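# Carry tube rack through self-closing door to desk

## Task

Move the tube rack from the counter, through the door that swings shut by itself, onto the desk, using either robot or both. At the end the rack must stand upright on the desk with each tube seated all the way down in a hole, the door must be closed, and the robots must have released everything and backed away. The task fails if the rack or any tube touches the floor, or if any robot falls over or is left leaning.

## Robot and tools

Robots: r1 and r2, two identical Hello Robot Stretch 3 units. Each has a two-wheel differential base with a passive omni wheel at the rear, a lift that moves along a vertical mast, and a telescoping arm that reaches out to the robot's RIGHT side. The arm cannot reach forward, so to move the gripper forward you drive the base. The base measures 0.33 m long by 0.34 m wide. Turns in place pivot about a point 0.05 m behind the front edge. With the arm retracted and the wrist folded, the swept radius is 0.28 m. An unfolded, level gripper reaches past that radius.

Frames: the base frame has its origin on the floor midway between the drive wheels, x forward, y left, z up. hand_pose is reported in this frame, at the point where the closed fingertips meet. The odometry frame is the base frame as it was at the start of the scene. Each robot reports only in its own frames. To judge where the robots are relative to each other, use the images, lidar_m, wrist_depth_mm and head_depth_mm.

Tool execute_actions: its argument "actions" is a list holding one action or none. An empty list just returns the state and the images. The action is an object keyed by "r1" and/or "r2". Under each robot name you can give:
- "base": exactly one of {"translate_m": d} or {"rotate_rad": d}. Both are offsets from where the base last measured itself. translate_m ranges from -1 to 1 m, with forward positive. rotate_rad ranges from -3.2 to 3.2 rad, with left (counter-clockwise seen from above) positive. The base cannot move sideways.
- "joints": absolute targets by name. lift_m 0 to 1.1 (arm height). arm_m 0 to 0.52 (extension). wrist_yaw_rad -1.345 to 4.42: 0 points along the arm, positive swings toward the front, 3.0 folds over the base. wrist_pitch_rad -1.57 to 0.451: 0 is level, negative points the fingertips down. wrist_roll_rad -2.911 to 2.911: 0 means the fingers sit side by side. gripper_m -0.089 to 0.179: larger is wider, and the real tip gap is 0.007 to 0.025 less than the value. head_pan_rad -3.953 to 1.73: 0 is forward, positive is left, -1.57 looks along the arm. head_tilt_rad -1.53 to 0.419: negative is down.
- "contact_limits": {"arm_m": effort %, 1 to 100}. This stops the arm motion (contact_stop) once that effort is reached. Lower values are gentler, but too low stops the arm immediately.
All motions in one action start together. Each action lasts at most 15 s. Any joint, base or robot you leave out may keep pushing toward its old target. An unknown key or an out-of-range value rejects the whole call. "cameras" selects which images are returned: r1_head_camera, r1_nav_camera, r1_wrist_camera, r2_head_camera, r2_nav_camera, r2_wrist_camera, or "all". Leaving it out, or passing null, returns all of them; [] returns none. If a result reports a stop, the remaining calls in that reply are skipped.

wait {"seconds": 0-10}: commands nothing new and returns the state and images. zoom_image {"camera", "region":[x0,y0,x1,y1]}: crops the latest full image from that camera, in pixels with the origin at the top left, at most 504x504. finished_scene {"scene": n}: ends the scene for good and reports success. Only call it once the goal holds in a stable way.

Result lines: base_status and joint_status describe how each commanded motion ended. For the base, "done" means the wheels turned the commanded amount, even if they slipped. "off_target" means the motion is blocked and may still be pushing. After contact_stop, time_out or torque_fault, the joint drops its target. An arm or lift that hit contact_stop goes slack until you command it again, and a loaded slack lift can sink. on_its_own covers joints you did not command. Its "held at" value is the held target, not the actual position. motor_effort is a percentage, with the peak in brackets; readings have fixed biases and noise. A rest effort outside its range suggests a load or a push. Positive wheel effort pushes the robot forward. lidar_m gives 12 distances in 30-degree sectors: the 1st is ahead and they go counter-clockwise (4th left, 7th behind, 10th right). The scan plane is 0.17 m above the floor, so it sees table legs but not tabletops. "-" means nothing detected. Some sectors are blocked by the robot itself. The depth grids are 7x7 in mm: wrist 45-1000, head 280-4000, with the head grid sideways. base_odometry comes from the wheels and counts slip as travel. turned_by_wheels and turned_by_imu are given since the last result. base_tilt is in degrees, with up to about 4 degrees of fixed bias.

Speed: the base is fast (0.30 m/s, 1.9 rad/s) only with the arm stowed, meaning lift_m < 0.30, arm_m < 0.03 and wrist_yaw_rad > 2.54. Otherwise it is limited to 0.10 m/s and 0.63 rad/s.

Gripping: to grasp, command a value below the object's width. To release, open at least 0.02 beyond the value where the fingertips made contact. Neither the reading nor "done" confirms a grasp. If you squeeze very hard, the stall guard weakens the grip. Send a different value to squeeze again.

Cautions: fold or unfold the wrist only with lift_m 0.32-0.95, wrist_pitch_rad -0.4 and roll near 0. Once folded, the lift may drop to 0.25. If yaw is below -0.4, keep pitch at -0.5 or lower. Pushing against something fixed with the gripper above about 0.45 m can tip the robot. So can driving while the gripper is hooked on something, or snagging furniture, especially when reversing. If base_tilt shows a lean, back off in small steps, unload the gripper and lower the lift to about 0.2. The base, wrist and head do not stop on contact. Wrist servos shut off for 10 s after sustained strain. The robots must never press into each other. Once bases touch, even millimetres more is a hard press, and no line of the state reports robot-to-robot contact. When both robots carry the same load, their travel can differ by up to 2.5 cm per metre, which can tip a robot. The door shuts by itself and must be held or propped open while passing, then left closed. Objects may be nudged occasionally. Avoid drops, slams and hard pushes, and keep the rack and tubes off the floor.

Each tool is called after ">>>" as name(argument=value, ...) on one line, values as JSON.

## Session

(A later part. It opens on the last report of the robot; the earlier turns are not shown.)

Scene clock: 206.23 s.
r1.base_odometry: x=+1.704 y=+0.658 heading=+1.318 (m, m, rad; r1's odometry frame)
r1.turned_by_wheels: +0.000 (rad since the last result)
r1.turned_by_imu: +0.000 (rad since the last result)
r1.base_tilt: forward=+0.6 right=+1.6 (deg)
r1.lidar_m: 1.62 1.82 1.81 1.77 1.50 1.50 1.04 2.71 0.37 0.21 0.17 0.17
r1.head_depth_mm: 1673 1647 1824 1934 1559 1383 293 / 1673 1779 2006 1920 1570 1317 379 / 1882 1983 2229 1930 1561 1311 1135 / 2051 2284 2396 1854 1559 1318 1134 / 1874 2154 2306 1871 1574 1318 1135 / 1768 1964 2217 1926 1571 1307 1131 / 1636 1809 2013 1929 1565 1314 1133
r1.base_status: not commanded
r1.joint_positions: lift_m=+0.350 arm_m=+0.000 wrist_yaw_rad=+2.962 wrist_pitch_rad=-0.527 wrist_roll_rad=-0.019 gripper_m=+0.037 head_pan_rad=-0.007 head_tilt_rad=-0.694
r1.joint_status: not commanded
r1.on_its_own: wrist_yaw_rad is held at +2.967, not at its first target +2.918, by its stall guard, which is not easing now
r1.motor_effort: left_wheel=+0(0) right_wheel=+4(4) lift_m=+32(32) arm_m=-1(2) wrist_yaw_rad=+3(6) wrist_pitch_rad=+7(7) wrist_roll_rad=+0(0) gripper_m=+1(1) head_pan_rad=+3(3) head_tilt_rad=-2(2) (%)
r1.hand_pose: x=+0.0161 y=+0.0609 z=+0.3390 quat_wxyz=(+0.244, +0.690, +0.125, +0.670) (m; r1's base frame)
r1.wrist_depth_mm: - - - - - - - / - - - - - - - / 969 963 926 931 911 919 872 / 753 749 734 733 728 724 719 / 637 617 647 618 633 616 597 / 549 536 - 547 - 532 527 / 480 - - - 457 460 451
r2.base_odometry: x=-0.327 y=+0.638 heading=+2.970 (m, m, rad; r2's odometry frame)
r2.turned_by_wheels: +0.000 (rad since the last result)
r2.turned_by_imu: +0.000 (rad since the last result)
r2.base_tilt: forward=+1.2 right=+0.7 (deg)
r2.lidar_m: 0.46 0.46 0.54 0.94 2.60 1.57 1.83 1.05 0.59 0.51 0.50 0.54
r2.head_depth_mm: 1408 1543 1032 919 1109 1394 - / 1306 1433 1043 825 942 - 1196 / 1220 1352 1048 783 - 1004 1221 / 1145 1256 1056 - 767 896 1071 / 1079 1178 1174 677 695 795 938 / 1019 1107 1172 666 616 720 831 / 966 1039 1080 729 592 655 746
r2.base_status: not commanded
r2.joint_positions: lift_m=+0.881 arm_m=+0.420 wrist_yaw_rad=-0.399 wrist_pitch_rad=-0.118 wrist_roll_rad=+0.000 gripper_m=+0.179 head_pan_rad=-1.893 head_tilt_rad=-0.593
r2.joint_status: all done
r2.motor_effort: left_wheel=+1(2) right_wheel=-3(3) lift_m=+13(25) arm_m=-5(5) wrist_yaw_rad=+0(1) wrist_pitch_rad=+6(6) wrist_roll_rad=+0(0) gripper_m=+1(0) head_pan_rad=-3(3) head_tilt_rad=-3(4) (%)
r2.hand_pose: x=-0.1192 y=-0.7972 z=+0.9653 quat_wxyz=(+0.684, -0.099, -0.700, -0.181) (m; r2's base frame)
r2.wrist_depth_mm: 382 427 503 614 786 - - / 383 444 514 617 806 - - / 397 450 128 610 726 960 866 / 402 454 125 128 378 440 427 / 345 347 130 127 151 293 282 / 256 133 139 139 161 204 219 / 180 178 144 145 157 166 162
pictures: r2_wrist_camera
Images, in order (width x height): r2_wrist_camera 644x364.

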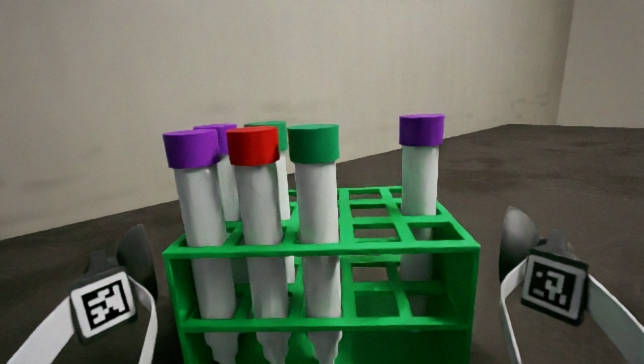

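>>> execute_actions(actions=[{"r2":{"joints":{"arm_m":0.435}}}], cameras=[])

>>> execute_actions(actions=[{"r2":{"joints":{"gripper_m":0.10}}}], cameras=[])

>>> execute_actions(actions=[{"r2":{"joints":{"lift_m":0.95}}}], cameras=["r2_wrist_camera"])

Scene clock: 211.53 s.
r1.base_odometry: x=+1.704 y=+0.658 heading=+1.318 (m, m, rad; r1's odometry frame)
r1.turned_by_wheels: +0.000 (rad since the last result)
r1.turned_by_imu: +0.000 (rad since the last result)
r1.base_tilt: forward=+0.6 right=+1.5 (deg)
r1.lidar_m: 1.62 1.82 1.82 1.77 1.50 1.50 1.04 2.71 0.37 0.21 0.17 0.17
r1.head_depth_mm: 1695 1637 1823 1928 1556 1372 292 / 1663 1790 2007 1924 1565 1311 379 / 1866 1964 2232 1921 1567 1318 1131 / 2051 2275 2406 1869 1567 1314 1134 / 1875 2153 2295 1869 1559 1318 1134 / 1785 1967 2227 1913 1566 1307 1134 / 1640 1817 2016 1931 1564 1311 1132
r1.base_status: not commanded
r1.joint_positions: lift_m=+0.350 arm_m=+0.000 wrist_yaw_rad=+2.962 wrist_pitch_rad=-0.527 wrist_roll_rad=-0.019 gripper_m=+0.037 head_pan_rad=-0.007 head_tilt_rad=-0.694
r1.joint_status: not commanded
r1.on_its_own: wrist_yaw_rad is held at +2.967, not at its first target +2.918, by its stall guard, which is not easing now
r1.motor_effort: left_wheel=-1(1) right_wheel=+4(4) lift_m=+32(32) arm_m=+0(1) wrist_yaw_rad=+4(3) wrist_pitch_rad=+7(7) wrist_roll_rad=+0(0) gripper_m=+0(1) head_pan_rad=+3(3) head_tilt_rad=-2(1) (%)
r1.hand_pose: x=+0.0161 y=+0.0609 z=+0.3390 quat_wxyz=(+0.244, +0.690, +0.125, +0.670) (m; r1's base frame)
r1.wrist_depth_mm: - - - - - - - / - - - - - - - / 950 917 928 903 918 888 893 / 765 764 737 747 740 721 732 / 630 634 644 630 641 603 605 / 545 537 - 557 - 527 516 / 472 - - - 451 467 457
r2.base_odometry: x=-0.327 y=+0.638 heading=+2.970 (m, m, rad; r2's odometry frame)
r2.turned_by_wheels: +0.000 (rad since the last result)
r2.turned_by_imu: +0.000 (rad since the last result)
r2.base_tilt: forward=+1.2 right=+0.9 (deg)
r2.lidar_m: 0.46 0.46 0.54 0.94 2.60 1.58 1.83 1.05 0.59 0.51 0.51 0.54
r2.head_depth_mm: 1417 1535 1031 919 1112 1401 - / 1309 1442 1043 825 942 - 1193 / 1222 1355 1044 773 - 985 1219 / 1153 1259 1058 - 765 896 1075 / 1076 1177 1219 680 693 795 939 / 1019 1103 1169 668 616 718 833 / 964 1044 1073 729 593 656 749
r2.base_status: not commanded
r2.joint_positions: lift_m=+0.881 arm_m=+0.435 wrist_yaw_rad=-0.399 wrist_pitch_rad=-0.118 wrist_roll_rad=+0.000 gripper_m=+0.179 head_pan_rad=-1.893 head_tilt_rad=-0.593
r2.joint_status: all done
r2.motor_effort: left_wheel=+2(2) right_wheel=-3(3) lift_m=+13(13) arm_m=+5(3) wrist_yaw_rad=-1(1) wrist_pitch_rad=+6(6) wrist_roll_rad=+0(0) gripper_m=+2(1) head_pan_rad=-3(3) head_tilt_rad=-3(3) (%)
r2.hand_pose: x=-0.1192 y=-0.8114 z=+0.9653 quat_wxyz=(+0.684, -0.099, -0.700, -0.181) (m; r2's base frame)
r2.wrist_depth_mm: 370 415 486 611 751 - - / 375 433 501 617 782 - - / 383 430 131 581 708 946 860 / 393 442 113 118 373 445 424 / 345 341 118 120 140 290 282 / 257 123 124 124 147 126 219 / 179 178 129 127 157 156 162
pictures: none
No camera images: the call's "cameras" was empty. Leave "cameras" out to get every camera's image.

Scene clock: 212.80 s.
r1.base_odometry: x=+1.704 y=+0.658 heading=+1.318 (m, m, rad; r1's odometry frame)
r1.turned_by_wheels: +0.000 (rad since the last result)
r1.turned_by_imu: +0.000 (rad since the last result)
r1.base_tilt: forward=+0.5 right=+1.6 (deg)
r1.lidar_m: 1.62 1.82 1.81 1.77 1.50 1.50 1.04 2.70 0.37 0.20 0.17 0.17
r1.head_depth_mm: 1741 1641 1821 1940 1561 1384 293 / 1658 1784 2016 1929 1566 1313 379 / 1882 1980 2248 1929 1573 1321 1133 / 2047 2271 2404 1861 1565 1315 1132 / 1874 2163 2323 1873 1563 1316 1131 / 1756 1974 2227 1933 1566 1313 1133 / 1642 1808 2020 1929 1559 1319 1135
r1.base_status: not commanded
r1.joint_positions: lift_m=+0.350 arm_m=+0.000 wrist_yaw_rad=+2.962 wrist_pitch_rad=-0.527 wrist_roll_rad=-0.019 gripper_m=+0.037 head_pan_rad=-0.007 head_tilt_rad=-0.694
r1.joint_status: not commanded
r1.on_its_own: wrist_yaw_rad is held at +2.967, not at its first target +2.918, by its stall guard, which is not easing now
r1.motor_effort: left_wheel=+0(0) right_wheel=+4(4) lift_m=+32(32) arm_m=-1(1) wrist_yaw_rad=+4(4) wrist_pitch_rad=+7(7) wrist_roll_rad=+0(0) gripper_m=+0(1) head_pan_rad=+3(3) head_tilt_rad=-2(3) (%)
r1.hand_pose: x=+0.0161 y=+0.0609 z=+0.3390 quat_wxyz=(+0.244, +0.690, +0.125, +0.670) (m; r1's base frame)
r1.wrist_depth_mm: - - - - - - - / - - - - - - - / 945 904 932 924 917 900 880 / 768 748 754 759 723 731 715 / 625 625 631 606 642 604 598 / 535 544 - 557 - 523 529 / 475 - - - 454 465 456
r2.base_odometry: x=-0.327 y=+0.638 heading=+2.970 (m, m, rad; r2's odometry frame)
r2.turned_by_wheels: +0.000 (rad since the last result)
r2.turned_by_imu: +0.000 (rad since the last result)
r2.base_tilt: forward=+1.3 right=+0.8 (deg)
r2.lidar_m: 0.46 0.47 0.54 0.94 2.60 1.58 1.84 1.05 0.59 0.51 0.50 0.54
r2.head_depth_mm: 1426 1550 1032 918 1110 1395 - / 1309 1452 1040 826 939 - 1193 / 1225 1367 1049 773 - 989 1224 / 1144 1260 1054 - 765 896 1077 / 1074 1176 1231 680 691 796 939 / 1021 1104 1170 665 617 719 831 / 970 1045 1082 728 592 656 747
r2.base_status: not commanded
r2.joint_positions: lift_m=+0.881 arm_m=+0.435 wrist_yaw_rad=-0.399 wrist_pitch_rad=-0.118 wrist_roll_rad=+0.000 gripper_m=+0.101 head_pan_rad=-1.893 head_tilt_rad=-0.593
r2.joint_status: all done
r2.motor_effort: left_wheel=+2(2) right_wheel=-3(3) lift_m=+12(13) arm_m=+5(4) wrist_yaw_rad=-1(0) wrist_pitch_rad=+6(6) wrist_roll_rad=+0(0) gripper_m=-16(91) head_pan_rad=-3(3) head_tilt_rad=-3(1) (%)
r2.hand_pose: x=-0.1192 y=-0.8114 z=+0.9653 quat_wxyz=(+0.684, -0.099, -0.700, -0.181) (m; r2's base frame)
r2.wrist_depth_mm: 371 431 491 601 758 - - / 382 429 498 614 767 - - / 386 437 133 593 731 911 876 / 391 450 127 131 418 441 417 / 343 338 129 134 154 293 281 / 243 241 140 146 166 - 210 / 197 180 148 153 163 172 167
pictures: none
No camera images: the call's "cameras" was empty. Leave "cameras" out to get every camera's image.

Scene clock: 214.27 s.
r1.base_odometry: x=+1.704 y=+0.658 heading=+1.318 (m, m, rad; r1's odometry frame)
r1.turned_by_wheels: +0.000 (rad since the last result)
r1.turned_by_imu: +0.000 (rad since the last result)
r1.base_tilt: forward=+0.5 right=+1.6 (deg)
r1.lidar_m: 1.62 1.82 1.82 1.76 1.50 1.50 1.04 2.70 0.37 0.20 0.17 0.17
r1.head_depth_mm: 1650 1636 1819 1923 1563 1379 292 / 1754 1797 2014 1929 1568 1315 379 / 1951 1990 2218 1935 1573 1318 1134 / 2061 2269 2420 1877 1560 1313 1132 / 1922 2135 2313 1869 1562 1314 1136 / 1775 1959 2222 1921 1560 1313 1133 / 1637 1815 2020 1929 1561 1309 1136
r1.base_status: not commanded
r1.joint_positions: lift_m=+0.350 arm_m=+0.000 wrist_yaw_rad=+2.962 wrist_pitch_rad=-0.527 wrist_roll_rad=-0.019 gripper_m=+0.037 head_pan_rad=-0.007 head_tilt_rad=-0.694
r1.joint_status: not commanded
r1.on_its_own: wrist_yaw_rad is held at +2.967, not at its first target +2.918, by its stall guard, which is not easing now
r1.motor_effort: left_wheel=+0(1) right_wheel=+4(4) lift_m=+32(32) arm_m=+0(0) wrist_yaw_rad=+5(6) wrist_pitch_rad=+7(7) wrist_roll_rad=+0(0) gripper_m=+1(1) head_pan_rad=+3(3) head_tilt_rad=-2(3) (%)
r1.hand_pose: x=+0.0161 y=+0.0609 z=+0.3390 quat_wxyz=(+0.244, +0.690, +0.125, +0.670) (m; r1's base frame)
r1.wrist_depth_mm: - - - - - - - / - - - - - - - / 940 941 914 932 912 867 896 / 763 737 738 740 751 725 707 / 626 619 643 618 633 606 604 / 540 550 - 546 - 517 514 / 467 - - - 454 453 455
r2.base_odometry: x=-0.327 y=+0.638 heading=+2.970 (m, m, rad; r2's odometry frame)
r2.turned_by_wheels: +0.000 (rad since the last result)
r2.turned_by_imu: +0.000 (rad since the last result)
r2.base_tilt: forward=+1.3 right=+0.7 (deg)
r2.lidar_m: 0.46 0.46 0.54 0.94 2.60 1.57 1.83 1.04 0.59 0.51 0.51 0.53
r2.head_depth_mm: 1408 1543 1036 896 - - - / 1307 1442 1042 812 - 1222 1244 / 1225 1361 1121 - 833 1015 1218 / 1152 1264 1212 687 766 894 1074 / 1077 1162 881 724 693 799 938 / 1020 1095 - 726 616 719 829 / 966 1048 1071 730 594 656 748
r2.base_status: not commanded
r2.joint_positions: lift_m=+0.949 arm_m=+0.435 wrist_yaw_rad=-0.399 wrist_pitch_rad=-0.130 wrist_roll_rad=+0.000 gripper_m=+0.101 head_pan_rad=-1.893 head_tilt_rad=-0.593
r2.joint_status: all done
r2.motor_effort: left_wheel=+1(2) right_wheel=-3(3) lift_m=+31(34) arm_m=+4(5) wrist_yaw_rad=-1(1) wrist_pitch_rad=+10(10) wrist_roll_rad=+0(0) gripper_m=-16(16) head_pan_rad=-3(3) head_tilt_rad=-4(3) (%)
r2.hand_pose: x=-0.1190 y=-0.8108 z=+1.0311 quat_wxyz=(+0.683, -0.095, -0.701, -0.185) (m; r2's base frame)
r2.wrist_depth_mm: 362 412 487 604 761 - - / 378 430 510 611 789 - - / 386 435 150 605 732 - - / 395 452 130 133 549 626 621 / 407 451 132 135 155 431 408 / 367 349 139 151 167 - 309 / 290 264 145 149 163 252 248
pictures: r2_wrist_camera
Images, in order (width x height): r2_wrist_camera 644x364.

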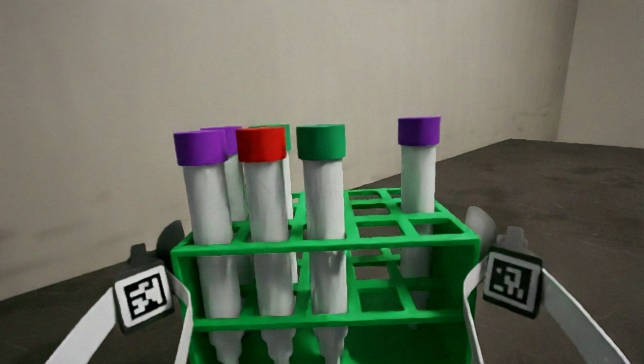

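>>> execute_actions(actions=[{"r2":{"joints":{"arm_m":0.0,"lift_m":1.0,"head_pan_rad":0,"head_tilt_rad":-0.6}}}], cameras=[])

>>> execute_actions(actions=[{"r2":{"base":{"rotate_rad":2.7},"joints":{"wrist_yaw_rad":1.5}}}], cameras=["r2_nav_camera","r2_wrist_camera"])

Scene clock: 225.10 s.
r1.base_odometry: x=+1.704 y=+0.658 heading=+1.318 (m, m, rad; r1's odometry frame)
r1.turned_by_wheels: +0.000 (rad since the last result)
r1.turned_by_imu: +0.001 (rad since the last result)
r1.base_tilt: forward=+0.6 right=+1.6 (deg)
r1.lidar_m: 1.61 1.82 1.82 1.77 1.50 1.50 1.04 2.70 0.37 0.21 0.17 0.17
r1.head_depth_mm: 1962 1646 1808 1935 1567 1373 293 / 1950 1795 2004 1945 1559 1315 380 / 1825 1972 2227 1929 1565 1319 1136 / 1998 2265 2427 1877 1564 1317 1135 / 1927 2146 2315 1845 1556 1319 1130 / 1769 1964 2224 1934 1564 1314 1132 / 1624 1813 2009 1914 1566 1308 1132
r1.base_status: not commanded
r1.joint_positions: lift_m=+0.350 arm_m=+0.000 wrist_yaw_rad=+2.962 wrist_pitch_rad=-0.527 wrist_roll_rad=-0.019 gripper_m=+0.037 head_pan_rad=-0.007 head_tilt_rad=-0.694
r1.joint_status: not commanded
r1.on_its_own: wrist_yaw_rad is held at +2.967, not at its first target +2.918, by its stall guard, which is not easing now
r1.motor_effort: left_wheel=+0(1) right_wheel=+4(4) lift_m=+32(32) arm_m=+0(1) wrist_yaw_rad=+3(4) wrist_pitch_rad=+7(7) wrist_roll_rad=+0(0) gripper_m=+1(1) head_pan_rad=+3(3) head_tilt_rad=-3(3) (%)
r1.hand_pose: x=+0.0161 y=+0.0609 z=+0.3390 quat_wxyz=(+0.244, +0.690, +0.125, +0.670) (m; r1's base frame)
r1.wrist_depth_mm: - - - - - - - / - - - - - - - / 971 913 939 897 936 875 892 / 758 758 736 734 719 724 706 / 622 633 643 614 636 601 612 / 539 537 - 547 - 527 520 / 476 - - - 452 459 461
r2.base_odometry: x=-0.327 y=+0.638 heading=+2.970 (m, m, rad; r2's odometry frame)
r2.turned_by_wheels: +0.000 (rad since the last result)
r2.turned_by_imu: -0.001 (rad since the last result)
r2.base_tilt: forward=+1.4 right=+0.8 (deg)
r2.lidar_m: 0.46 0.46 0.54 0.94 2.60 1.57 1.84 1.04 0.59 0.51 0.51 0.54
r2.head_depth_mm: 401 446 501 572 669 799 999 / 390 433 485 551 639 760 931 / 381 420 468 531 612 722 874 / 371 409 455 513 587 688 826 / 361 397 440 496 563 656 783 / 352 386 427 478 544 626 743 / 345 377 415 463 523 602 705
r2.base_status: not commanded
r2.joint_positions: lift_m=+0.999 arm_m=+0.000 wrist_yaw_rad=-0.399 wrist_pitch_rad=-0.131 wrist_roll_rad=+0.000 gripper_m=+0.101 head_pan_rad=-0.007 head_tilt_rad=-0.593
r2.joint_status: all done
r2.motor_effort: left_wheel=+2(2) right_wheel=-3(2) lift_m=+30(33) arm_m=-6(5) wrist_yaw_rad=-1(2) wrist_pitch_rad=+10(11) wrist_roll_rad=+0(0) gripper_m=-16(16) head_pan_rad=+3(35) head_tilt_rad=-2(3) (%)
r2.hand_pose: x=-0.1190 y=-0.3766 z=+1.0809 quat_wxyz=(+0.683, -0.094, -0.701, -0.185) (m; r2's base frame)
r2.wrist_depth_mm: 659 738 871 - - - - / 674 764 914 - - - - / 699 786 150 - - - - / 711 819 129 133 670 875 - / 628 625 132 135 156 865 - / 443 447 139 150 166 - - / 355 331 144 149 164 - -
pictures: none
No camera images: the call's "cameras" was empty. Leave "cameras" out to get every camera's image.

Scene clock: 230.30 s.
r1.base_odometry: x=+1.704 y=+0.658 heading=+1.318 (m, m, rad; r1's odometry frame)
r1.turned_by_wheels: +0.000 (rad since the last result)
r1.turned_by_imu: +0.000 (rad since the last result)
r1.base_tilt: forward=+0.6 right=+1.6 (deg)
r1.lidar_m: 1.71 1.82 1.82 1.77 1.50 1.50 1.03 2.70 0.37 0.20 0.17 0.17
r1.head_depth_mm: 1948 1633 1824 1924 1566 1379 293 / 1958 1780 2004 1922 1576 1312 379 / 1938 1973 2212 1925 1564 1318 1138 / 1951 2217 2407 1916 1569 1321 1136 / 1938 2166 2326 1929 1564 1311 1132 / 1735 1961 2206 1937 1569 1308 1132 / 1637 1797 2009 1929 1564 1318 1133
r1.base_status: not commanded
r1.joint_positions: lift_m=+0.350 arm_m=+0.000 wrist_yaw_rad=+2.962 wrist_pitch_rad=-0.527 wrist_roll_rad=-0.019 gripper_m=+0.037 head_pan_rad=-0.007 head_tilt_rad=-0.694
r1.joint_status: not commanded
r1.on_its_own: wrist_yaw_rad is held at +2.967, not at its first target +2.918, by its stall guard, which is not easing now
r1.motor_effort: left_wheel=+0(0) right_wheel=+4(4) lift_m=+32(32) arm_m=-1(1) wrist_yaw_rad=+4(5) wrist_pitch_rad=+7(7) wrist_roll_rad=+0(0) gripper_m=+1(1) head_pan_rad=+3(3) head_tilt_rad=-3(3) (%)
r1.hand_pose: x=+0.0161 y=+0.0609 z=+0.3390 quat_wxyz=(+0.244, +0.690, +0.125, +0.670) (m; r1's base frame)
r1.wrist_depth_mm: - - - - - - - / - - - - - - - / 967 899 913 914 935 903 909 / 735 769 735 731 720 722 724 / 626 615 641 620 631 610 602 / 547 534 - 546 - 524 528 / 473 - - - 446 464 459
r2.base_odometry: x=-0.327 y=+0.638 heading=-0.613 (m, m, rad; r2's odometry frame)
r2.turned_by_wheels: +2.700 (rad since the last result)
r2.turned_by_imu: +2.708 (rad since the last result)
r2.base_tilt: forward=+1.2 right=+0.8 (deg)
r2.lidar_m: 1.57 2.15 0.88 0.56 0.50 0.51 0.51 0.46 0.47 0.58 1.16 2.62
r2.head_depth_mm: 2656 2855 3031 2442 1845 1411 1245 / 2810 3064 3322 2421 1843 1500 1248 / 2536 2841 3027 2238 1855 1498 1243 / 2443 2791 2867 2079 1848 1496 1250 / 1357 1504 1764 2033 1865 1499 1254 / 1576 1806 2129 2372 1888 1509 1261 / 1850 2047 2260 2372 1878 1499 1260
r2.base_status: done
r2.joint_positions: lift_m=+0.999 arm_m=+0.000 wrist_yaw_rad=+1.498 wrist_pitch_rad=-0.131 wrist_roll_rad=+0.000 gripper_m=+0.101 head_pan_rad=-0.007 head_tilt_rad=-0.593
r2.joint_status: all done
r2.motor_effort: left_wheel=-4(9) right_wheel=+3(8) lift_m=+30(30) arm_m=-5(5) wrist_yaw_rad=+2(6) wrist_pitch_rad=+10(10) wrist_roll_rad=+0(0) gripper_m=-16(16) head_pan_rad=+3(3) head_tilt_rad=-2(2) (%)
r2.hand_pose: x=+0.2289 y=-0.1637 z=+1.0809 quat_wxyz=(+0.549, +0.514, -0.485, +0.447) (m; r2's base frame)
r2.wrist_depth_mm: - - - - - - - / - - - - - - - / - - 151 - - - - / - - 130 135 200 - - / - - 133 135 155 - - / - - 140 144 167 - - / - - 145 149 164 - -
pictures: r2_nav_camera (sideways: a quarter turn counterclockwise sets it upright), r2_wrist_camera
Images, in order (width x height): r2_nav_camera 672x504, r2_wrist_camera 644x364.

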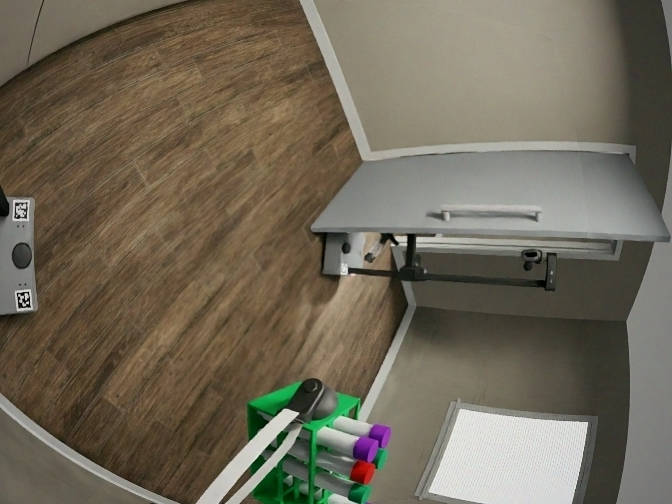

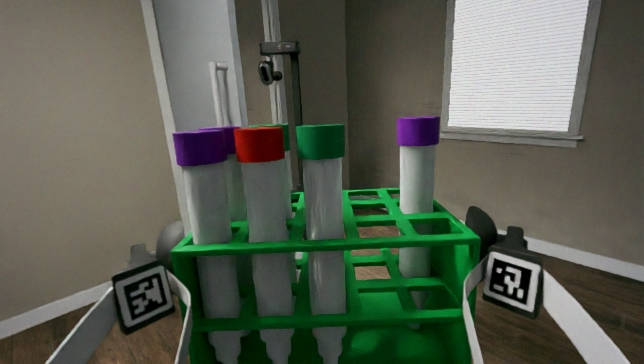

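>>> execute_actions(actions=[{"r2":{"base":{"rotate_rad":-0.4}}}], cameras=[])

>>> execute_actions(actions=[{"r2":{"base":{"translate_m":1.0}}}], cameras=[])

>>> execute_actions(actions=[{"r2":{"base":{"translate_m":0.83}}}], cameras=[])

>>> execute_actions(actions=[{"r2":{"base":{"rotate_rad":1.25}}}], cameras=["r2_nav_camera"])

Scene clock: 239.07 s.
r1.base_odometry: x=+1.704 y=+0.658 heading=+1.318 (m, m, rad; r1's odometry frame)
r1.turned_by_wheels: +0.000 (rad since the last result)
r1.turned_by_imu: +0.000 (rad since the last result)
r1.base_tilt: forward=+0.5 right=+1.6 (deg)
r1.lidar_m: 1.71 1.81 1.82 1.77 1.50 1.50 1.04 2.71 0.37 0.20 0.17 0.17
r1.head_depth_mm: 1950 1637 1830 1931 1570 1381 292 / 1957 1789 2003 1924 1563 1317 380 / 1953 1977 2256 1930 1568 1313 1135 / 1989 2167 2283 1929 1566 1317 1134 / 1935 2181 2351 1919 1569 1309 1135 / 1777 1976 2215 1908 1570 1313 1133 / 1607 1801 2008 1934 1556 1314 1135
r1.base_status: not commanded
r1.joint_positions: lift_m=+0.350 arm_m=+0.000 wrist_yaw_rad=+2.962 wrist_pitch_rad=-0.527 wrist_roll_rad=-0.019 gripper_m=+0.037 head_pan_rad=-0.007 head_tilt_rad=-0.694
r1.joint_status: not commanded
r1.on_its_own: wrist_yaw_rad is held at +2.967, not at its first target +2.918, by its stall guard, which is not easing now
r1.motor_effort: left_wheel=+0(0) right_wheel=+4(4) lift_m=+32(32) arm_m=-1(1) wrist_yaw_rad=+4(3) wrist_pitch_rad=+7(7) wrist_roll_rad=+0(1) gripper_m=+1(1) head_pan_rad=+3(2) head_tilt_rad=-2(3) (%)
r1.hand_pose: x=+0.0161 y=+0.0609 z=+0.3390 quat_wxyz=(+0.244, +0.690, +0.125, +0.670) (m; r1's base frame)
r1.wrist_depth_mm: - - - - - - - / - - - - - - - / 950 911 932 927 917 930 885 / 756 752 722 752 741 754 735 / 633 643 647 616 634 603 606 / 536 537 - 541 - 529 521 / 474 - - - 452 461 460
r2.base_odometry: x=-0.327 y=+0.638 heading=-1.013 (m, m, rad; r2's odometry frame)
r2.turned_by_wheels: -0.400 (rad since the last result)
r2.turned_by_imu: -0.402 (rad since the last result)
r2.base_tilt: forward=+1.3 right=+0.7 (deg)
r2.lidar_m: 2.66 1.57 2.15 0.76 0.53 0.50 0.52 0.49 0.46 0.48 0.64 1.60
r2.head_depth_mm: 2203 2386 2620 2436 1854 1418 1241 / 2281 2554 2780 2446 1879 1487 1245 / 2395 2657 2908 2459 1854 1495 1253 / 2538 2812 3050 2449 1866 1495 1255 / 2698 2999 3230 2504 1885 1491 1263 / 2812 3055 3282 2368 1877 1500 1253 / 2570 2662 2750 2084 1848 1507 1265
r2.base_status: done
r2.joint_positions: lift_m=+0.999 arm_m=+0.000 wrist_yaw_rad=+1.498 wrist_pitch_rad=-0.131 wrist_roll_rad=+0.000 gripper_m=+0.101 head_pan_rad=-0.007 head_tilt_rad=-0.593
r2.joint_status: not commanded
r2.motor_effort: left_wheel=+2(9) right_wheel=-3(8) lift_m=+30(30) arm_m=-5(5) wrist_yaw_rad=+2(3) wrist_pitch_rad=+10(10) wrist_roll_rad=+0(0) gripper_m=-15(15) head_pan_rad=+2(2) head_tilt_rad=-4(3) (%)
r2.hand_pose: x=+0.2289 y=-0.1637 z=+1.0809 quat_wxyz=(+0.549, +0.514, -0.485, +0.447) (m; r2's base frame)
r2.wrist_depth_mm: - - - - - - 878 / - - - - - - 888 / - - 150 - - - 846 / - - 130 134 201 - 821 / - - 133 134 156 - 806 / - - 140 144 166 - 762 / - - 145 148 164 - 723
pictures: none
No camera images: the call's "cameras" was empty. Leave "cameras" out to get every camera's image.

Scene clock: 250.03 s.
r1.base_odometry: x=+1.704 y=+0.658 heading=+1.318 (m, m, rad; r1's odometry frame)
r1.turned_by_wheels: +0.000 (rad since the last result)
r1.turned_by_imu: +0.001 (rad since the last result)
r1.base_tilt: forward=+0.6 right=+1.6 (deg)
r1.lidar_m: 1.86 0.84 1.82 1.76 1.50 1.50 1.03 2.70 0.37 0.21 0.17 0.17
r1.head_depth_mm: 1967 1628 1831 1936 1565 1377 293 / 1956 1787 2020 1928 1568 1314 379 / 1960 1971 2236 1919 1569 1320 1131 / 2069 2271 2417 1927 1566 1318 1131 / 1942 2169 2364 1929 1563 1316 1131 / 1776 1975 2218 1937 1326 1284 1134 / 1635 1792 892 1809 1374 1292 1132
r1.base_status: not commanded
r1.joint_positions: lift_m=+0.350 arm_m=+0.000 wrist_yaw_rad=+2.962 wrist_pitch_rad=-0.527 wrist_roll_rad=-0.019 gripper_m=+0.037 head_pan_rad=-0.007 head_tilt_rad=-0.694
r1.joint_status: not commanded
r1.on_its_own: wrist_yaw_rad is held at +2.967, not at its first target +2.918, by its stall guard, which is not easing now
r1.motor_effort: left_wheel=+1(0) right_wheel=+4(4) lift_m=+32(32) arm_m=-1(2) wrist_yaw_rad=+4(3) wrist_pitch_rad=+7(7) wrist_roll_rad=+0(0) gripper_m=+1(1) head_pan_rad=+3(2) head_tilt_rad=-3(1) (%)
r1.hand_pose: x=+0.0161 y=+0.0609 z=+0.3390 quat_wxyz=(+0.244, +0.690, +0.125, +0.670) (m; r1's base frame)
r1.wrist_depth_mm: - - - - - - - / - - - - - - - / 970 931 917 932 875 889 762 / 762 757 765 739 725 726 690 / 624 627 656 621 627 612 592 / 536 535 - 548 - 523 523 / 481 - - - 454 464 454
r2.base_odometry: x=+0.203 y=-0.211 heading=-1.013 (m, m, rad; r2's odometry frame)
r2.turned_by_wheels: +0.000 (rad since the last result)
r2.turned_by_imu: -0.008 (rad since the last result)
r2.base_tilt: forward=+1.2 right=+0.8 (deg)
r2.lidar_m: 1.76 0.87 0.81 1.73 1.47 1.40 1.38 0.98 0.93 0.96 1.27 1.71
r2.head_depth_mm: 1419 1548 1711 1890 1850 1408 1245 / 1491 1624 1793 2000 1840 1478 1254 / 1554 1714 1930 2147 1865 1493 1255 / 1649 1815 2020 2244 1856 1498 1251 / 1726 1926 2188 2371 1877 1506 1253 / 1838 2027 2296 2459 1874 1501 1259 / 1930 2107 2276 2328 1874 1513 1266
r2.base_status: done
r2.joint_positions: lift_m=+0.999 arm_m=+0.000 wrist_yaw_rad=+1.498 wrist_pitch_rad=-0.131 wrist_roll_rad=+0.000 gripper_m=+0.101 head_pan_rad=-0.007 head_tilt_rad=-0.593
r2.joint_status: not commanded
r2.motor_effort: left_wheel=+2(9) right_wheel=-3(5) lift_m=+30(30) arm_m=-5(5) wrist_yaw_rad=+2(2) wrist_pitch_rad=+10(10) wrist_roll_rad=+0(0) gripper_m=-16(16) head_pan_rad=+3(2) head_tilt_rad=-3(2) (%)
r2.hand_pose: x=+0.2289 y=-0.1637 z=+1.0809 quat_wxyz=(+0.549, +0.514, -0.485, +0.447) (m; r2's base frame)
r2.wrist_depth_mm: - - - - - - - / - - - - - - - / - - 150 - - - - / - - 129 136 199 - - / - - 132 135 155 - - / - - 140 144 166 - - / - - 145 148 164 - -
pictures: none
No camera images: the call's "cameras" was empty. Leave "cameras" out to get every camera's image.

Scene clock: 259.30 s.
r1.base_odometry: x=+1.704 y=+0.658 heading=+1.318 (m, m, rad; r1's odometry frame)
r1.turned_by_wheels: +0.000 (rad since the last result)
r1.turned_by_imu: +0.001 (rad since the last result)
r1.base_tilt: forward=+0.5 right=+1.6 (deg)
r1.lidar_m: 1.86 1.82 1.82 0.54 1.50 1.50 1.04 2.71 0.37 0.21 0.17 0.17
r1.head_depth_mm: 1962 1640 1821 1928 1573 1388 293 / 1945 1784 2024 1932 1576 1314 380 / 1958 1975 2231 1935 1564 1316 1129 / 2046 2266 2406 1940 1563 1315 1139 / 1921 2182 2383 1925 1568 1313 1135 / 1771 1961 2234 1924 1557 1316 1135 / 1645 1802 2017 1930 1568 1318 1133
r1.base_status: not commanded
r1.joint_positions: lift_m=+0.350 arm_m=+0.000 wrist_yaw_rad=+2.962 wrist_pitch_rad=-0.527 wrist_roll_rad=-0.019 gripper_m=+0.037 head_pan_rad=-0.007 head_tilt_rad=-0.694
r1.joint_status: not commanded
r1.on_its_own: wrist_yaw_rad is held at +2.967, not at its first target +2.918, by its stall guard, which is not easing now
r1.motor_effort: left_wheel=+0(1) right_wheel=+4(4) lift_m=+32(32) arm_m=-1(1) wrist_yaw_rad=+4(4) wrist_pitch_rad=+7(7) wrist_roll_rad=+0(0) gripper_m=+1(0) head_pan_rad=+3(2) head_tilt_rad=-2(2) (%)
r1.hand_pose: x=+0.0161 y=+0.0609 z=+0.3390 quat_wxyz=(+0.244, +0.690, +0.125, +0.670) (m; r1's base frame)
r1.wrist_depth_mm: - - - - - - - / - - - 781 - - - / 937 919 670 658 896 883 877 / 745 752 721 713 737 727 723 / 628 619 631 628 634 611 597 / 545 540 - 541 - 522 526 / 471 - - - 451 466 459
r2.base_odometry: x=+0.642 y=-0.915 heading=-1.013 (m, m, rad; r2's odometry frame)
r2.turned_by_wheels: +0.000 (rad since the last result)
r2.turned_by_imu: -0.006 (rad since the last result)
r2.base_tilt: forward=+1.2 right=+0.7 (deg)
r2.lidar_m: 1.00 1.33 1.29 0.55 0.68 2.14 1.97 1.38 1.31 1.35 1.03 0.98
r2.head_depth_mm: 784 855 940 1043 1152 1372 1247 / 823 891 985 1114 1257 1405 1245 / 866 954 1056 1180 1349 1457 1249 / 907 1008 1116 1273 1475 1496 1249 / 962 1066 1192 1365 1593 1496 1259 / 1011 1133 1277 1473 1697 1513 1257 / 1070 1208 1372 1607 1809 1503 1255
r2.base_status: done
r2.joint_positions: lift_m=+0.999 arm_m=+0.000 wrist_yaw_rad=+1.498 wrist_pitch_rad=-0.131 wrist_roll_rad=+0.000 gripper_m=+0.101 head_pan_rad=-0.007 head_tilt_rad=-0.593
r2.joint_status: not commanded
r2.motor_effort: left_wheel=+2(9) right_wheel=-4(5) lift_m=+30(30) arm_m=-5(5) wrist_yaw_rad=+2(3) wrist_pitch_rad=+10(10) wrist_roll_rad=+0(0) gripper_m=-16(17) head_pan_rad=+3(3) head_tilt_rad=-3(3) (%)
r2.hand_pose: x=+0.2289 y=-0.1637 z=+1.0809 quat_wxyz=(+0.549, +0.514, -0.485, +0.447) (m; r2's base frame)
r2.wrist_depth_mm: - - 902 785 718 646 601 / - - 937 822 741 698 627 / - - 151 831 753 713 640 / - - 130 136 201 742 666 / - - 133 136 156 715 687 / - - 139 143 166 - 716 / - - 144 149 164 826 742
pictures: none
No camera images: the call's "cameras" was empty. Leave "cameras" out to get every camera's image.

Scene clock: 262.27 s.
r1.base_odometry: x=+1.704 y=+0.658 heading=+1.318 (m, m, rad; r1's odometry frame)
r1.turned_by_wheels: +0.000 (rad since the last result)
r1.turned_by_imu: +0.000 (rad since the last result)
r1.base_tilt: forward=+0.5 right=+1.6 (deg)
r1.lidar_m: 1.86 1.82 1.82 0.67 1.50 1.50 1.03 2.70 0.37 0.21 0.17 0.17
r1.head_depth_mm: 1969 1640 1819 1930 1565 1378 293 / 1951 1796 2004 1919 1565 1317 379 / 1946 1979 2238 1917 1562 1313 1135 / 2048 2283 2427 1937 1555 1315 1137 / 1937 2179 2378 1921 1568 1306 1133 / 1761 1972 2220 1913 1567 1313 1133 / 1629 1815 2005 1929 1565 1314 1138
r1.base_status: not commanded
r1.joint_positions: lift_m=+0.350 arm_m=+0.000 wrist_yaw_rad=+2.962 wrist_pitch_rad=-0.527 wrist_roll_rad=-0.019 gripper_m=+0.037 head_pan_rad=-0.007 head_tilt_rad=-0.694
r1.joint_status: not commanded
r1.on_its_own: wrist_yaw_rad is held at +2.967, not at its first target +2.918, by its stall guard, which is not easing now
r1.motor_effort: left_wheel=+0(0) right_wheel=+4(4) lift_m=+32(32) arm_m=-1(1) wrist_yaw_rad=+5(4) wrist_pitch_rad=+7(7) wrist_roll_rad=+0(0) gripper_m=+1(1) head_pan_rad=+2(3) head_tilt_rad=-2(2) (%)
r1.hand_pose: x=+0.0161 y=+0.0609 z=+0.3390 quat_wxyz=(+0.244, +0.690, +0.125, +0.670) (m; r1's base frame)
r1.wrist_depth_mm: - - - - - - - / - - 801 780 - - - / 958 947 813 747 904 885 892 / 759 758 752 739 739 729 718 / 623 621 654 610 622 604 589 / 536 545 - 542 - 524 520 / 469 - - - 449 454 465
r2.base_odometry: x=+0.642 y=-0.915 heading=+0.237 (m, m, rad; r2's odometry frame)
r2.turned_by_wheels: +1.250 (rad since the last result)
r2.turned_by_imu: +1.254 (rad since the last result)
r2.base_tilt: forward=+1.3 right=+0.7 (deg)
r2.lidar_m: 1.34 0.55 0.81 2.15 1.62 1.32 1.32 1.20 0.98 0.97 1.08 1.29
r2.head_depth_mm: 1064 1154 1277 1425 1589 1411 1241 / 2937 3115 3393 2230 1682 1494 1244 / 2972 3201 3509 2447 1856 1488 1258 / 3013 3184 3366 2458 1866 1500 1245 / 3059 3393 3640 2478 1866 1508 1226 / 3110 3424 3665 2476 1818 828 1099 / 3142 3394 1414 1443 1473 771 869
r2.base_status: done
r2.joint_positions: lift_m=+0.999 arm_m=+0.000 wrist_yaw_rad=+1.498 wrist_pitch_rad=-0.131 wrist_roll_rad=+0.000 gripper_m=+0.101 head_pan_rad=-0.007 head_tilt_rad=-0.593
r2.joint_status: not commanded
r2.motor_effort: left_wheel=-4(10) right_wheel=+2(8) lift_m=+30(31) arm_m=-6(5) wrist_yaw_rad=+2(2) wrist_pitch_rad=+10(10) wrist_roll_rad=+0(0) gripper_m=-16(15) head_pan_rad=+3(3) head_tilt_rad=-3(2) (%)
r2.hand_pose: x=+0.2289 y=-0.1637 z=+1.0809 quat_wxyz=(+0.549, +0.514, -0.485, +0.447) (m; r2's base frame)
r2.wrist_depth_mm: 885 - - - - - - / 847 - - - - - - / 844 - 150 - - - - / 842 - 128 137 201 - - / 828 - 132 136 156 - - / 835 - 139 144 167 - - / 814 - 144 149 164 - -
pictures: r2_nav_camera (sideways: a quarter turn counterclockwise sets it upright)
Images, in order (width x height): r2_nav_camera 672x504.

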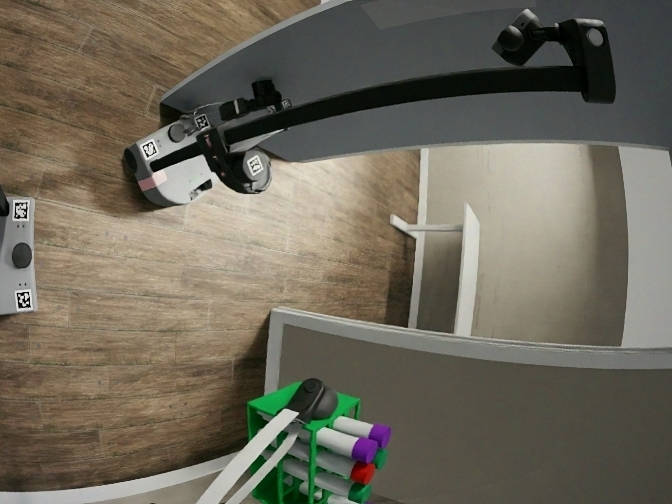

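>>> execute_actions(actions=[{"r1":{"base":{"rotate_rad":0.4}}}], cameras=["r2_nav_camera"])

Scene clock: 267.83 s.
r1.base_odometry: x=+1.704 y=+0.658 heading=+1.718 (m, m, rad; r1's odometry frame)
r1.turned_by_wheels: +0.400 (rad since the last result)
r1.turned_by_imu: +0.399 (rad since the last result)
r1.base_tilt: forward=+0.6 right=+1.5 (deg)
r1.lidar_m: 1.85 1.82 0.68 1.52 1.50 1.04 1.04 0.54 0.26 0.21 0.21 1.76
r1.head_depth_mm: 1826 2130 2376 1928 1562 1309 1135 / 1784 2023 2296 1939 1559 1319 1132 / 1686 1936 2235 1930 1554 1310 1136 / 1622 1838 2127 1921 1570 1316 1135 / 1562 1767 2037 1935 1569 1316 1133 / 1506 1691 1947 1930 1562 1316 1133 / 1452 1619 1852 1928 1556 1311 1132
r1.base_status: done
r1.joint_positions: lift_m=+0.350 arm_m=+0.000 wrist_yaw_rad=+2.967 wrist_pitch_rad=-0.527 wrist_roll_rad=-0.019 gripper_m=+0.037 head_pan_rad=-0.007 head_tilt_rad=-0.694
r1.joint_status: not commanded
r1.on_its_own: wrist_yaw_rad is held at +2.967, not at its first target +2.918, by its stall guard, which is not easing now
r1.motor_effort: left_wheel=-2(4) right_wheel=+5(10) lift_m=+32(32) arm_m=+0(1) wrist_yaw_rad=+1(4) wrist_pitch_rad=+7(7) wrist_roll_rad=+0(0) gripper_m=+0(1) head_pan_rad=+3(3) head_tilt_rad=-2(2) (%)
r1.hand_pose: x=+0.0151 y=+0.0610 z=+0.3390 quat_wxyz=(+0.242, +0.689, +0.127, +0.671) (m; r1's base frame)
r1.wrist_depth_mm: - - - - - - - / - - - - 746 - - / 937 963 946 868 720 882 915 / 749 751 748 744 734 710 721 / 624 625 643 633 650 608 618 / 541 532 - 541 - 527 518 / 471 - - - 455 463 461
r2.base_odometry: x=+0.642 y=-0.915 heading=+0.237 (m, m, rad; r2's odometry frame)
r2.turned_by_wheels: +0.000 (rad since the last result)
r2.turned_by_imu: -0.001 (rad since the last result)
r2.base_tilt: forward=+1.1 right=+0.7 (deg)
r2.lidar_m: 1.34 0.59 0.84 2.14 1.62 1.32 1.32 1.20 0.98 0.98 1.08 1.29
r2.head_depth_mm: 1061 1158 1263 1428 1583 1407 1248 / 2904 3109 3406 2233 1668 1480 1248 / 2963 3168 3450 2463 1850 1487 1248 / 2982 3219 3382 2494 1854 1506 1249 / 3083 3365 3674 2493 1864 1499 1226 / 3176 3444 3609 2461 1805 904 1078 / 3162 3505 1421 1451 1428 784 1068
r2.base_status: not commanded
r2.joint_positions: lift_m=+0.999 arm_m=+0.000 wrist_yaw_rad=+1.498 wrist_pitch_rad=-0.131 wrist_roll_rad=+0.000 gripper_m=+0.101 head_pan_rad=-0.007 head_tilt_rad=-0.593
r2.joint_status: not commanded
r2.motor_effort: left_wheel=-4(4) right_wheel=+2(2) lift_m=+30(30) arm_m=-5(5) wrist_yaw_rad=+2(2) wrist_pitch_rad=+10(10) wrist_roll_rad=+0(0) gripper_m=-16(15) head_pan_rad=+3(2) head_tilt_rad=-4(3) (%)
r2.hand_pose: x=+0.2289 y=-0.1637 z=+1.0809 quat_wxyz=(+0.549, +0.514, -0.485, +0.447) (m; r2's base frame)
r2.wrist_depth_mm: 875 - - - - - - / 873 - - - - - - / 874 - 151 - - - - / 841 - 129 137 201 - - / 880 - 132 136 156 - - / 634 - 140 143 166 - - / 761 - 144 148 164 - -
pictures: r2_nav_camera (sideways: a quarter turn counterclockwise sets it upright)
Images, in order (width x height): r2_nav_camera 672x504.

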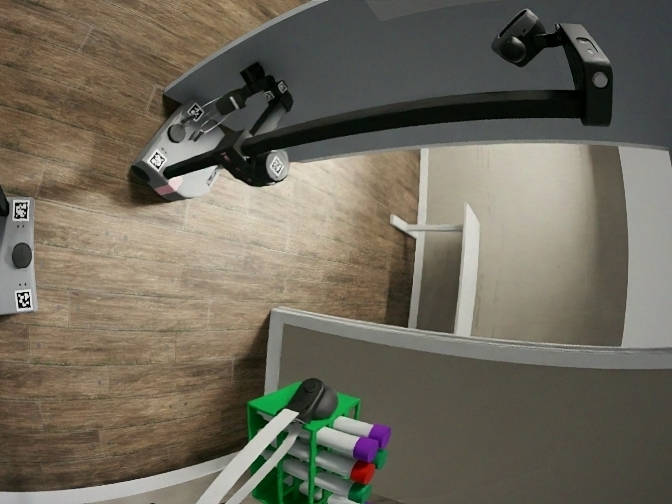

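Still tight. Drive perpendicular first, then angle in.

>>> execute_actions(actions=[{"r2":{"base":{"rotate_rad":-0.15}}}], cameras=[])

>>> execute_actions(actions=[{"r2":{"base":{"translate_m":0.55}}}], cameras=["r2_nav_camera"])

Scene clock: 272.77 s.
r1.base_odometry: x=+1.704 y=+0.658 heading=+1.718 (m, m, rad; r1's odometry frame)
r1.turned_by_wheels: +0.000 (rad since the last result)
r1.turned_by_imu: +0.000 (rad since the last result)
r1.base_tilt: forward=+0.6 right=+1.6 (deg)
r1.lidar_m: 1.84 1.82 0.66 1.52 1.50 1.04 1.04 0.54 0.26 0.21 0.21 1.76
r1.head_depth_mm: 1851 2135 2373 1939 1566 1321 1135 / 1761 2022 2334 1936 1563 1317 1135 / 1685 1922 2227 1937 1562 1310 1133 / 1634 1851 2146 1937 1563 1315 1136 / 1566 1773 2031 1933 1562 1316 1138 / 1504 1696 1947 1943 1559 1322 1132 / 1445 1617 1853 1929 1561 1316 1132
r1.base_status: not commanded
r1.joint_positions: lift_m=+0.350 arm_m=+0.000 wrist_yaw_rad=+2.967 wrist_pitch_rad=-0.527 wrist_roll_rad=-0.019 gripper_m=+0.037 head_pan_rad=-0.007 head_tilt_rad=-0.694
r1.joint_status: not commanded
r1.on_its_own: wrist_yaw_rad is held at +2.967, not at its first target +2.918, by its stall guard, which is not easing now
r1.motor_effort: left_wheel=-1(1) right_wheel=+5(5) lift_m=+32(32) arm_m=-1(1) wrist_yaw_rad=+0(0) wrist_pitch_rad=+7(7) wrist_roll_rad=-1(0) gripper_m=+1(0) head_pan_rad=+3(3) head_tilt_rad=-2(3) (%)
r1.hand_pose: x=+0.0151 y=+0.0610 z=+0.3390 quat_wxyz=(+0.242, +0.689, +0.127, +0.671) (m; r1's base frame)
r1.wrist_depth_mm: - - - - - - - / - - - - 742 - - / 936 944 932 865 698 890 888 / 755 746 759 736 732 717 709 / 623 630 642 616 641 616 594 / 542 541 - 547 - 522 523 / 475 - - - 452 459 458
r2.base_odometry: x=+0.642 y=-0.915 heading=+0.087 (m, m, rad; r2's odometry frame)
r2.turned_by_wheels: -0.150 (rad since the last result)
r2.turned_by_imu: -0.151 (rad since the last result)
r2.base_tilt: forward=+1.2 right=+0.7 (deg)
r2.lidar_m: 1.29 0.59 0.67 2.14 1.84 1.36 1.31 1.36 1.01 0.98 1.02 1.34
r2.head_depth_mm: 1076 1189 1325 1500 1658 1410 1245 / 1077 1191 1329 1499 1679 1500 1252 / 2897 2641 1380 1553 1720 1493 1250 / 2970 3184 3489 2481 1868 1492 1255 / 2978 3194 3544 2458 1879 1504 1251 / 2973 3209 3463 2483 1876 1510 1233 / 2997 3278 3483 2516 1871 835 1083
r2.base_status: done
r2.joint_positions: lift_m=+0.999 arm_m=+0.000 wrist_yaw_rad=+1.498 wrist_pitch_rad=-0.131 wrist_roll_rad=+0.000 gripper_m=+0.101 head_pan_rad=-0.007 head_tilt_rad=-0.593
r2.joint_status: not commanded
r2.motor_effort: left_wheel=+2(9) right_wheel=-3(8) lift_m=+31(30) arm_m=-6(6) wrist_yaw_rad=+2(2) wrist_pitch_rad=+10(10) wrist_roll_rad=+0(0) gripper_m=-16(16) head_pan_rad=+3(3) head_tilt_rad=-4(3) (%)
r2.hand_pose: x=+0.2289 y=-0.1637 z=+1.0809 quat_wxyz=(+0.549, +0.514, -0.485, +0.447) (m; r2's base frame)
r2.wrist_depth_mm: - - - - - - 822 / - - - - - - 845 / - - 151 - - - 861 / - - 129 137 201 - 838 / - - 133 135 155 - 853 / - - 140 144 167 - 876 / 936 - 145 148 165 - 835
pictures: none
No camera images: the call's "cameras" was empty. Leave "cameras" out to get every camera's image.

Scene clock: 279.23 s.
r1.base_odometry: x=+1.704 y=+0.658 heading=+1.718 (m, m, rad; r1's odometry frame)
r1.turned_by_wheels: +0.000 (rad since the last result)
r1.turned_by_imu: +0.001 (rad since the last result)
r1.base_tilt: forward=+0.6 right=+1.5 (deg)
r1.lidar_m: 1.84 1.82 1.94 1.52 1.51 1.04 1.04 0.54 0.26 0.21 0.21 1.76
r1.head_depth_mm: 1854 2141 2367 1939 1567 1316 1131 / 1755 2021 2326 1930 1572 1316 1135 / 1689 1928 2218 1935 1568 1319 1132 / 1637 1853 2127 1927 1569 1314 1135 / 1559 1771 2041 1927 1566 1321 1135 / 1501 1698 1918 1925 1563 1312 1133 / 1444 1626 1843 1923 1566 1311 1130
r1.base_status: not commanded
r1.joint_positions: lift_m=+0.350 arm_m=+0.000 wrist_yaw_rad=+2.967 wrist_pitch_rad=-0.527 wrist_roll_rad=-0.019 gripper_m=+0.037 head_pan_rad=-0.007 head_tilt_rad=-0.694
r1.joint_status: not commanded
r1.on_its_own: wrist_yaw_rad is held at +2.967, not at its first target +2.918, by its stall guard, which is not easing now
r1.motor_effort: left_wheel=-1(2) right_wheel=+5(5) lift_m=+32(32) arm_m=-1(1) wrist_yaw_rad=+0(0) wrist_pitch_rad=+7(7) wrist_roll_rad=+0(0) gripper_m=+0(1) head_pan_rad=+2(3) head_tilt_rad=-1(1) (%)
r1.hand_pose: x=+0.0151 y=+0.0610 z=+0.3390 quat_wxyz=(+0.242, +0.689, +0.127, +0.671) (m; r1's base frame)
r1.wrist_depth_mm: - - - - - - - / - - - - - - - / 966 853 607 928 913 902 859 / 757 508 508 712 717 732 730 / 617 450 534 604 635 613 616 / 537 525 - 551 - 525 519 / 476 - - - 452 456 453
r2.base_odometry: x=+1.190 y=-0.867 heading=+0.087 (m, m, rad; r2's odometry frame)
r2.turned_by_wheels: +0.000 (rad since the last result)
r2.turned_by_imu: -0.004 (rad since the last result)
r2.base_tilt: forward=+1.2 right=+0.7 (deg)
r2.lidar_m: 0.75 0.96 0.73 0.34 2.23 1.93 1.86 1.38 1.02 0.98 1.03 0.76
r2.head_depth_mm: 592 656 736 829 924 1171 1246 / 630 673 746 828 933 1115 1240 / 2491 2609 3006 2436 1797 1411 1254 / 2473 2665 2992 2428 1859 1491 1254 / 2458 2693 3029 2456 1873 1497 1258 / 2472 2712 3032 2505 1863 1503 1257 / 2536 2718 3039 2488 1870 1524 1263
r2.base_status: done
r2.joint_positions: lift_m=+0.999 arm_m=+0.000 wrist_yaw_rad=+1.498 wrist_pitch_rad=-0.131 wrist_roll_rad=+0.000 gripper_m=+0.101 head_pan_rad=-0.007 head_tilt_rad=-0.593
r2.joint_status: not commanded
r2.motor_effort: left_wheel=+2(9) right_wheel=-4(5) lift_m=+31(31) arm_m=-5(5) wrist_yaw_rad=+3(2) wrist_pitch_rad=+10(10) wrist_roll_rad=+0(0) gripper_m=-16(15) head_pan_rad=+3(3) head_tilt_rad=-3(2) (%)
r2.hand_pose: x=+0.2289 y=-0.1637 z=+1.0809 quat_wxyz=(+0.549, +0.514, -0.485, +0.447) (m; r2's base frame)
r2.wrist_depth_mm: - - - 618 619 626 653 / - - - 607 644 668 654 / - - 150 651 664 681 691 / - - 130 137 202 713 725 / - - 132 135 155 743 767 / - - 140 145 167 - 793 / - - 145 148 164 816 833
pictures: r2_nav_camera (sideways: a quarter turn counterclockwise sets it upright)
Images, in order (width x height): r2_nav_camera 672x504.

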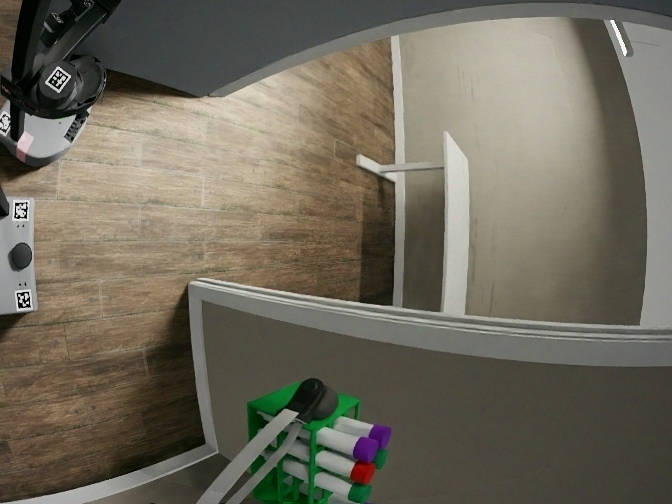

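>>> execute_actions(actions=[{"r2":{"base":{"rotate_rad":0.38}}}], cameras=[])

>>> execute_actions(actions=[{"r2":{"base":{"translate_m":0.7}}}], cameras=["r2_nav_camera"])

Scene clock: 284.80 s.
r1.base_odometry: x=+1.704 y=+0.658 heading=+1.718 (m, m, rad; r1's odometry frame)
r1.turned_by_wheels: +0.000 (rad since the last result)
r1.turned_by_imu: +0.000 (rad since the last result)
r1.base_tilt: forward=+0.5 right=+1.5 (deg)
r1.lidar_m: 1.84 1.81 1.94 0.40 0.39 1.03 1.04 0.54 0.26 0.21 0.21 1.77
r1.head_depth_mm: 1845 2129 2369 1929 1561 1311 1131 / 1762 2024 2306 1934 1573 1319 1131 / 1697 1922 2228 1931 1569 1317 1134 / 1620 1846 2142 1941 1560 1323 1129 / 1568 1766 2033 1927 1565 1315 1133 / 1502 1691 1941 1932 1561 1310 1132 / 1451 1628 1850 1922 1567 1311 1124
r1.base_status: not commanded
r1.joint_positions: lift_m=+0.350 arm_m=+0.000 wrist_yaw_rad=+2.967 wrist_pitch_rad=-0.527 wrist_roll_rad=-0.019 gripper_m=+0.037 head_pan_rad=-0.007 head_tilt_rad=-0.694
r1.joint_status: not commanded
r1.on_its_own: wrist_yaw_rad is held at +2.967, not at its first target +2.918, by its stall guard, which is not easing now
r1.motor_effort: left_wheel=+0(1) right_wheel=+5(5) lift_m=+32(32) arm_m=-1(0) wrist_yaw_rad=+1(0) wrist_pitch_rad=+7(7) wrist_roll_rad=-1(0) gripper_m=+1(1) head_pan_rad=+3(3) head_tilt_rad=-1(3) (%)
r1.hand_pose: x=+0.0151 y=+0.0610 z=+0.3390 quat_wxyz=(+0.242, +0.689, +0.127, +0.671) (m; r1's base frame)
r1.wrist_depth_mm: - - - - - - - / - - - - - - - / 920 614 605 925 869 894 876 / 764 518 545 739 736 738 712 / 622 599 596 619 622 604 594 / 545 535 - 546 - 523 529 / 471 - - - 452 465 460
r2.base_odometry: x=+1.190 y=-0.867 heading=+0.467 (m, m, rad; r2's odometry frame)
r2.turned_by_wheels: +0.380 (rad since the last result)
r2.turned_by_imu: +0.381 (rad since the last result)
r2.base_tilt: forward=+1.2 right=+0.7 (deg)
r2.lidar_m: 2.50 0.76 0.34 0.34 2.02 1.86 1.63 1.07 0.98 0.99 0.81 0.75
r2.head_depth_mm: 2389 2568 2902 2436 1849 1404 1216 / 2492 2612 2975 2415 1839 1490 1252 / 2575 2732 3050 2451 1851 1486 1248 / 2704 2979 3230 2428 1856 1491 1252 / 2819 3108 3389 2462 1876 1505 1256 / 2898 3314 3523 2474 1681 1431 1256 / 3038 3277 1034 1053 1123 1202 1229
r2.base_status: done
r2.joint_positions: lift_m=+0.999 arm_m=+0.000 wrist_yaw_rad=+1.498 wrist_pitch_rad=-0.131 wrist_roll_rad=+0.000 gripper_m=+0.101 head_pan_rad=-0.007 head_tilt_rad=-0.593
r2.joint_status: not commanded
r2.motor_effort: left_wheel=-4(10) right_wheel=+2(7) lift_m=+30(30) arm_m=-5(5) wrist_yaw_rad=+2(2) wrist_pitch_rad=+10(10) wrist_roll_rad=+0(0) gripper_m=-15(16) head_pan_rad=+3(3) head_tilt_rad=-3(3) (%)
r2.hand_pose: x=+0.2289 y=-0.1637 z=+1.0809 quat_wxyz=(+0.548, +0.514, -0.485, +0.447) (m; r2's base frame)
r2.wrist_depth_mm: 699 - - - - 494 462 / 681 - - - - 507 479 / 692 924 150 - 552 528 489 / 670 942 130 136 200 552 513 / 693 851 132 135 156 566 527 / 700 816 140 144 165 - 547 / 695 985 145 149 164 633 573
pictures: none
No camera images: the call's "cameras" was empty. Leave "cameras" out to get every camera's image.

Scene clock: 292.77 s.
r1.base_odometry: x=+1.704 y=+0.658 heading=+1.718 (m, m, rad; r1's odometry frame)
r1.turned_by_wheels: +0.000 (rad since the last result)
r1.turned_by_imu: +0.001 (rad since the last result)
r1.base_tilt: forward=+0.6 right=+1.6 (deg)
r1.lidar_m: 1.84 1.82 1.93 1.52 1.50 1.03 0.60 0.54 0.26 0.21 0.21 1.76
r1.head_depth_mm: 1843 2138 2354 1930 1561 1312 1131 / 1765 2028 2320 1939 1560 1313 1132 / 1691 1929 2226 1929 1562 1319 1132 / 1614 1848 2140 1930 1569 1312 1132 / 1562 1763 2027 1925 1560 1316 1136 / 1506 1695 1946 1935 1561 1316 1134 / 1455 1623 1859 1922 1569 1315 1134
r1.base_status: not commanded
r1.joint_positions: lift_m=+0.350 arm_m=+0.000 wrist_yaw_rad=+2.967 wrist_pitch_rad=-0.527 wrist_roll_rad=-0.019 gripper_m=+0.037 head_pan_rad=-0.007 head_tilt_rad=-0.694
r1.joint_status: not commanded
r1.on_its_own: wrist_yaw_rad is held at +2.967, not at its first target +2.918, by its stall guard, which is not easing now
r1.motor_effort: left_wheel=-2(1) right_wheel=+5(5) lift_m=+32(32) arm_m=+0(1) wrist_yaw_rad=-1(0) wrist_pitch_rad=+7(7) wrist_roll_rad=+0(0) gripper_m=+0(0) head_pan_rad=+3(3) head_tilt_rad=-1(3) (%)
r1.hand_pose: x=+0.0151 y=+0.0610 z=+0.3390 quat_wxyz=(+0.242, +0.689, +0.127, +0.671) (m; r1's base frame)
r1.wrist_depth_mm: - - - - - - - / - - - - - - - / 955 928 932 920 924 909 892 / 755 773 764 733 742 725 728 / 632 648 645 629 633 599 594 / 548 537 - 553 - 531 526 / 472 - - - 447 450 456
r2.base_odometry: x=+1.815 y=-0.552 heading=+0.467 (m, m, rad; r2's odometry frame)
r2.turned_by_wheels: +0.000 (rad since the last result)
r2.turned_by_imu: -0.006 (rad since the last result)
r2.base_tilt: forward=+1.3 right=+0.6 (deg)
r2.lidar_m: 1.82 0.50 0.42 0.43 0.54 0.69 2.08 1.36 0.80 0.42 1.58 2.23
r2.head_depth_mm: 1844 2013 1782 2351 1842 1403 1247 / 1918 2096 1811 2326 1847 1495 1244 / 1967 2198 2366 2353 1852 1488 1245 / 2063 2277 2524 2447 1874 1490 1249 / 2171 2393 2669 2465 1852 1507 1250 / 2223 2504 2839 2493 1870 1502 1263 / 2347 2634 2972 2473 1866 1499 1264
r2.base_status: done
r2.joint_positions: lift_m=+0.999 arm_m=+0.000 wrist_yaw_rad=+1.498 wrist_pitch_rad=-0.131 wrist_roll_rad=+0.000 gripper_m=+0.101 head_pan_rad=-0.007 head_tilt_rad=-0.593
r2.joint_status: not commanded
r2.motor_effort: left_wheel=-3(6) right_wheel=+1(7) lift_m=+30(30) arm_m=-5(5) wrist_yaw_rad=+2(2) wrist_pitch_rad=+10(10) wrist_roll_rad=+0(0) gripper_m=-15(15) head_pan_rad=+2(3) head_tilt_rad=-3(3) (%)
r2.hand_pose: x=+0.2289 y=-0.1637 z=+1.0809 quat_wxyz=(+0.548, +0.514, -0.485, +0.447) (m; r2's base frame)
r2.wrist_depth_mm: - - - - - - - / - - - - - - - / - - 150 - - - - / - - 129 135 200 - - / - - 133 136 155 - - / - - 139 143 166 - - / - - 145 148 163 - -
pictures: r2_nav_camera (sideways: a quarter turn counterclockwise sets it upright)
Images, in order (width x height): r2_nav_camera 672x504.

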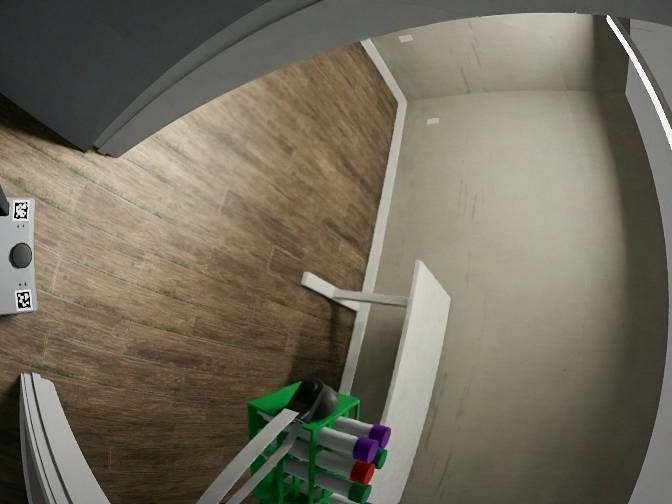

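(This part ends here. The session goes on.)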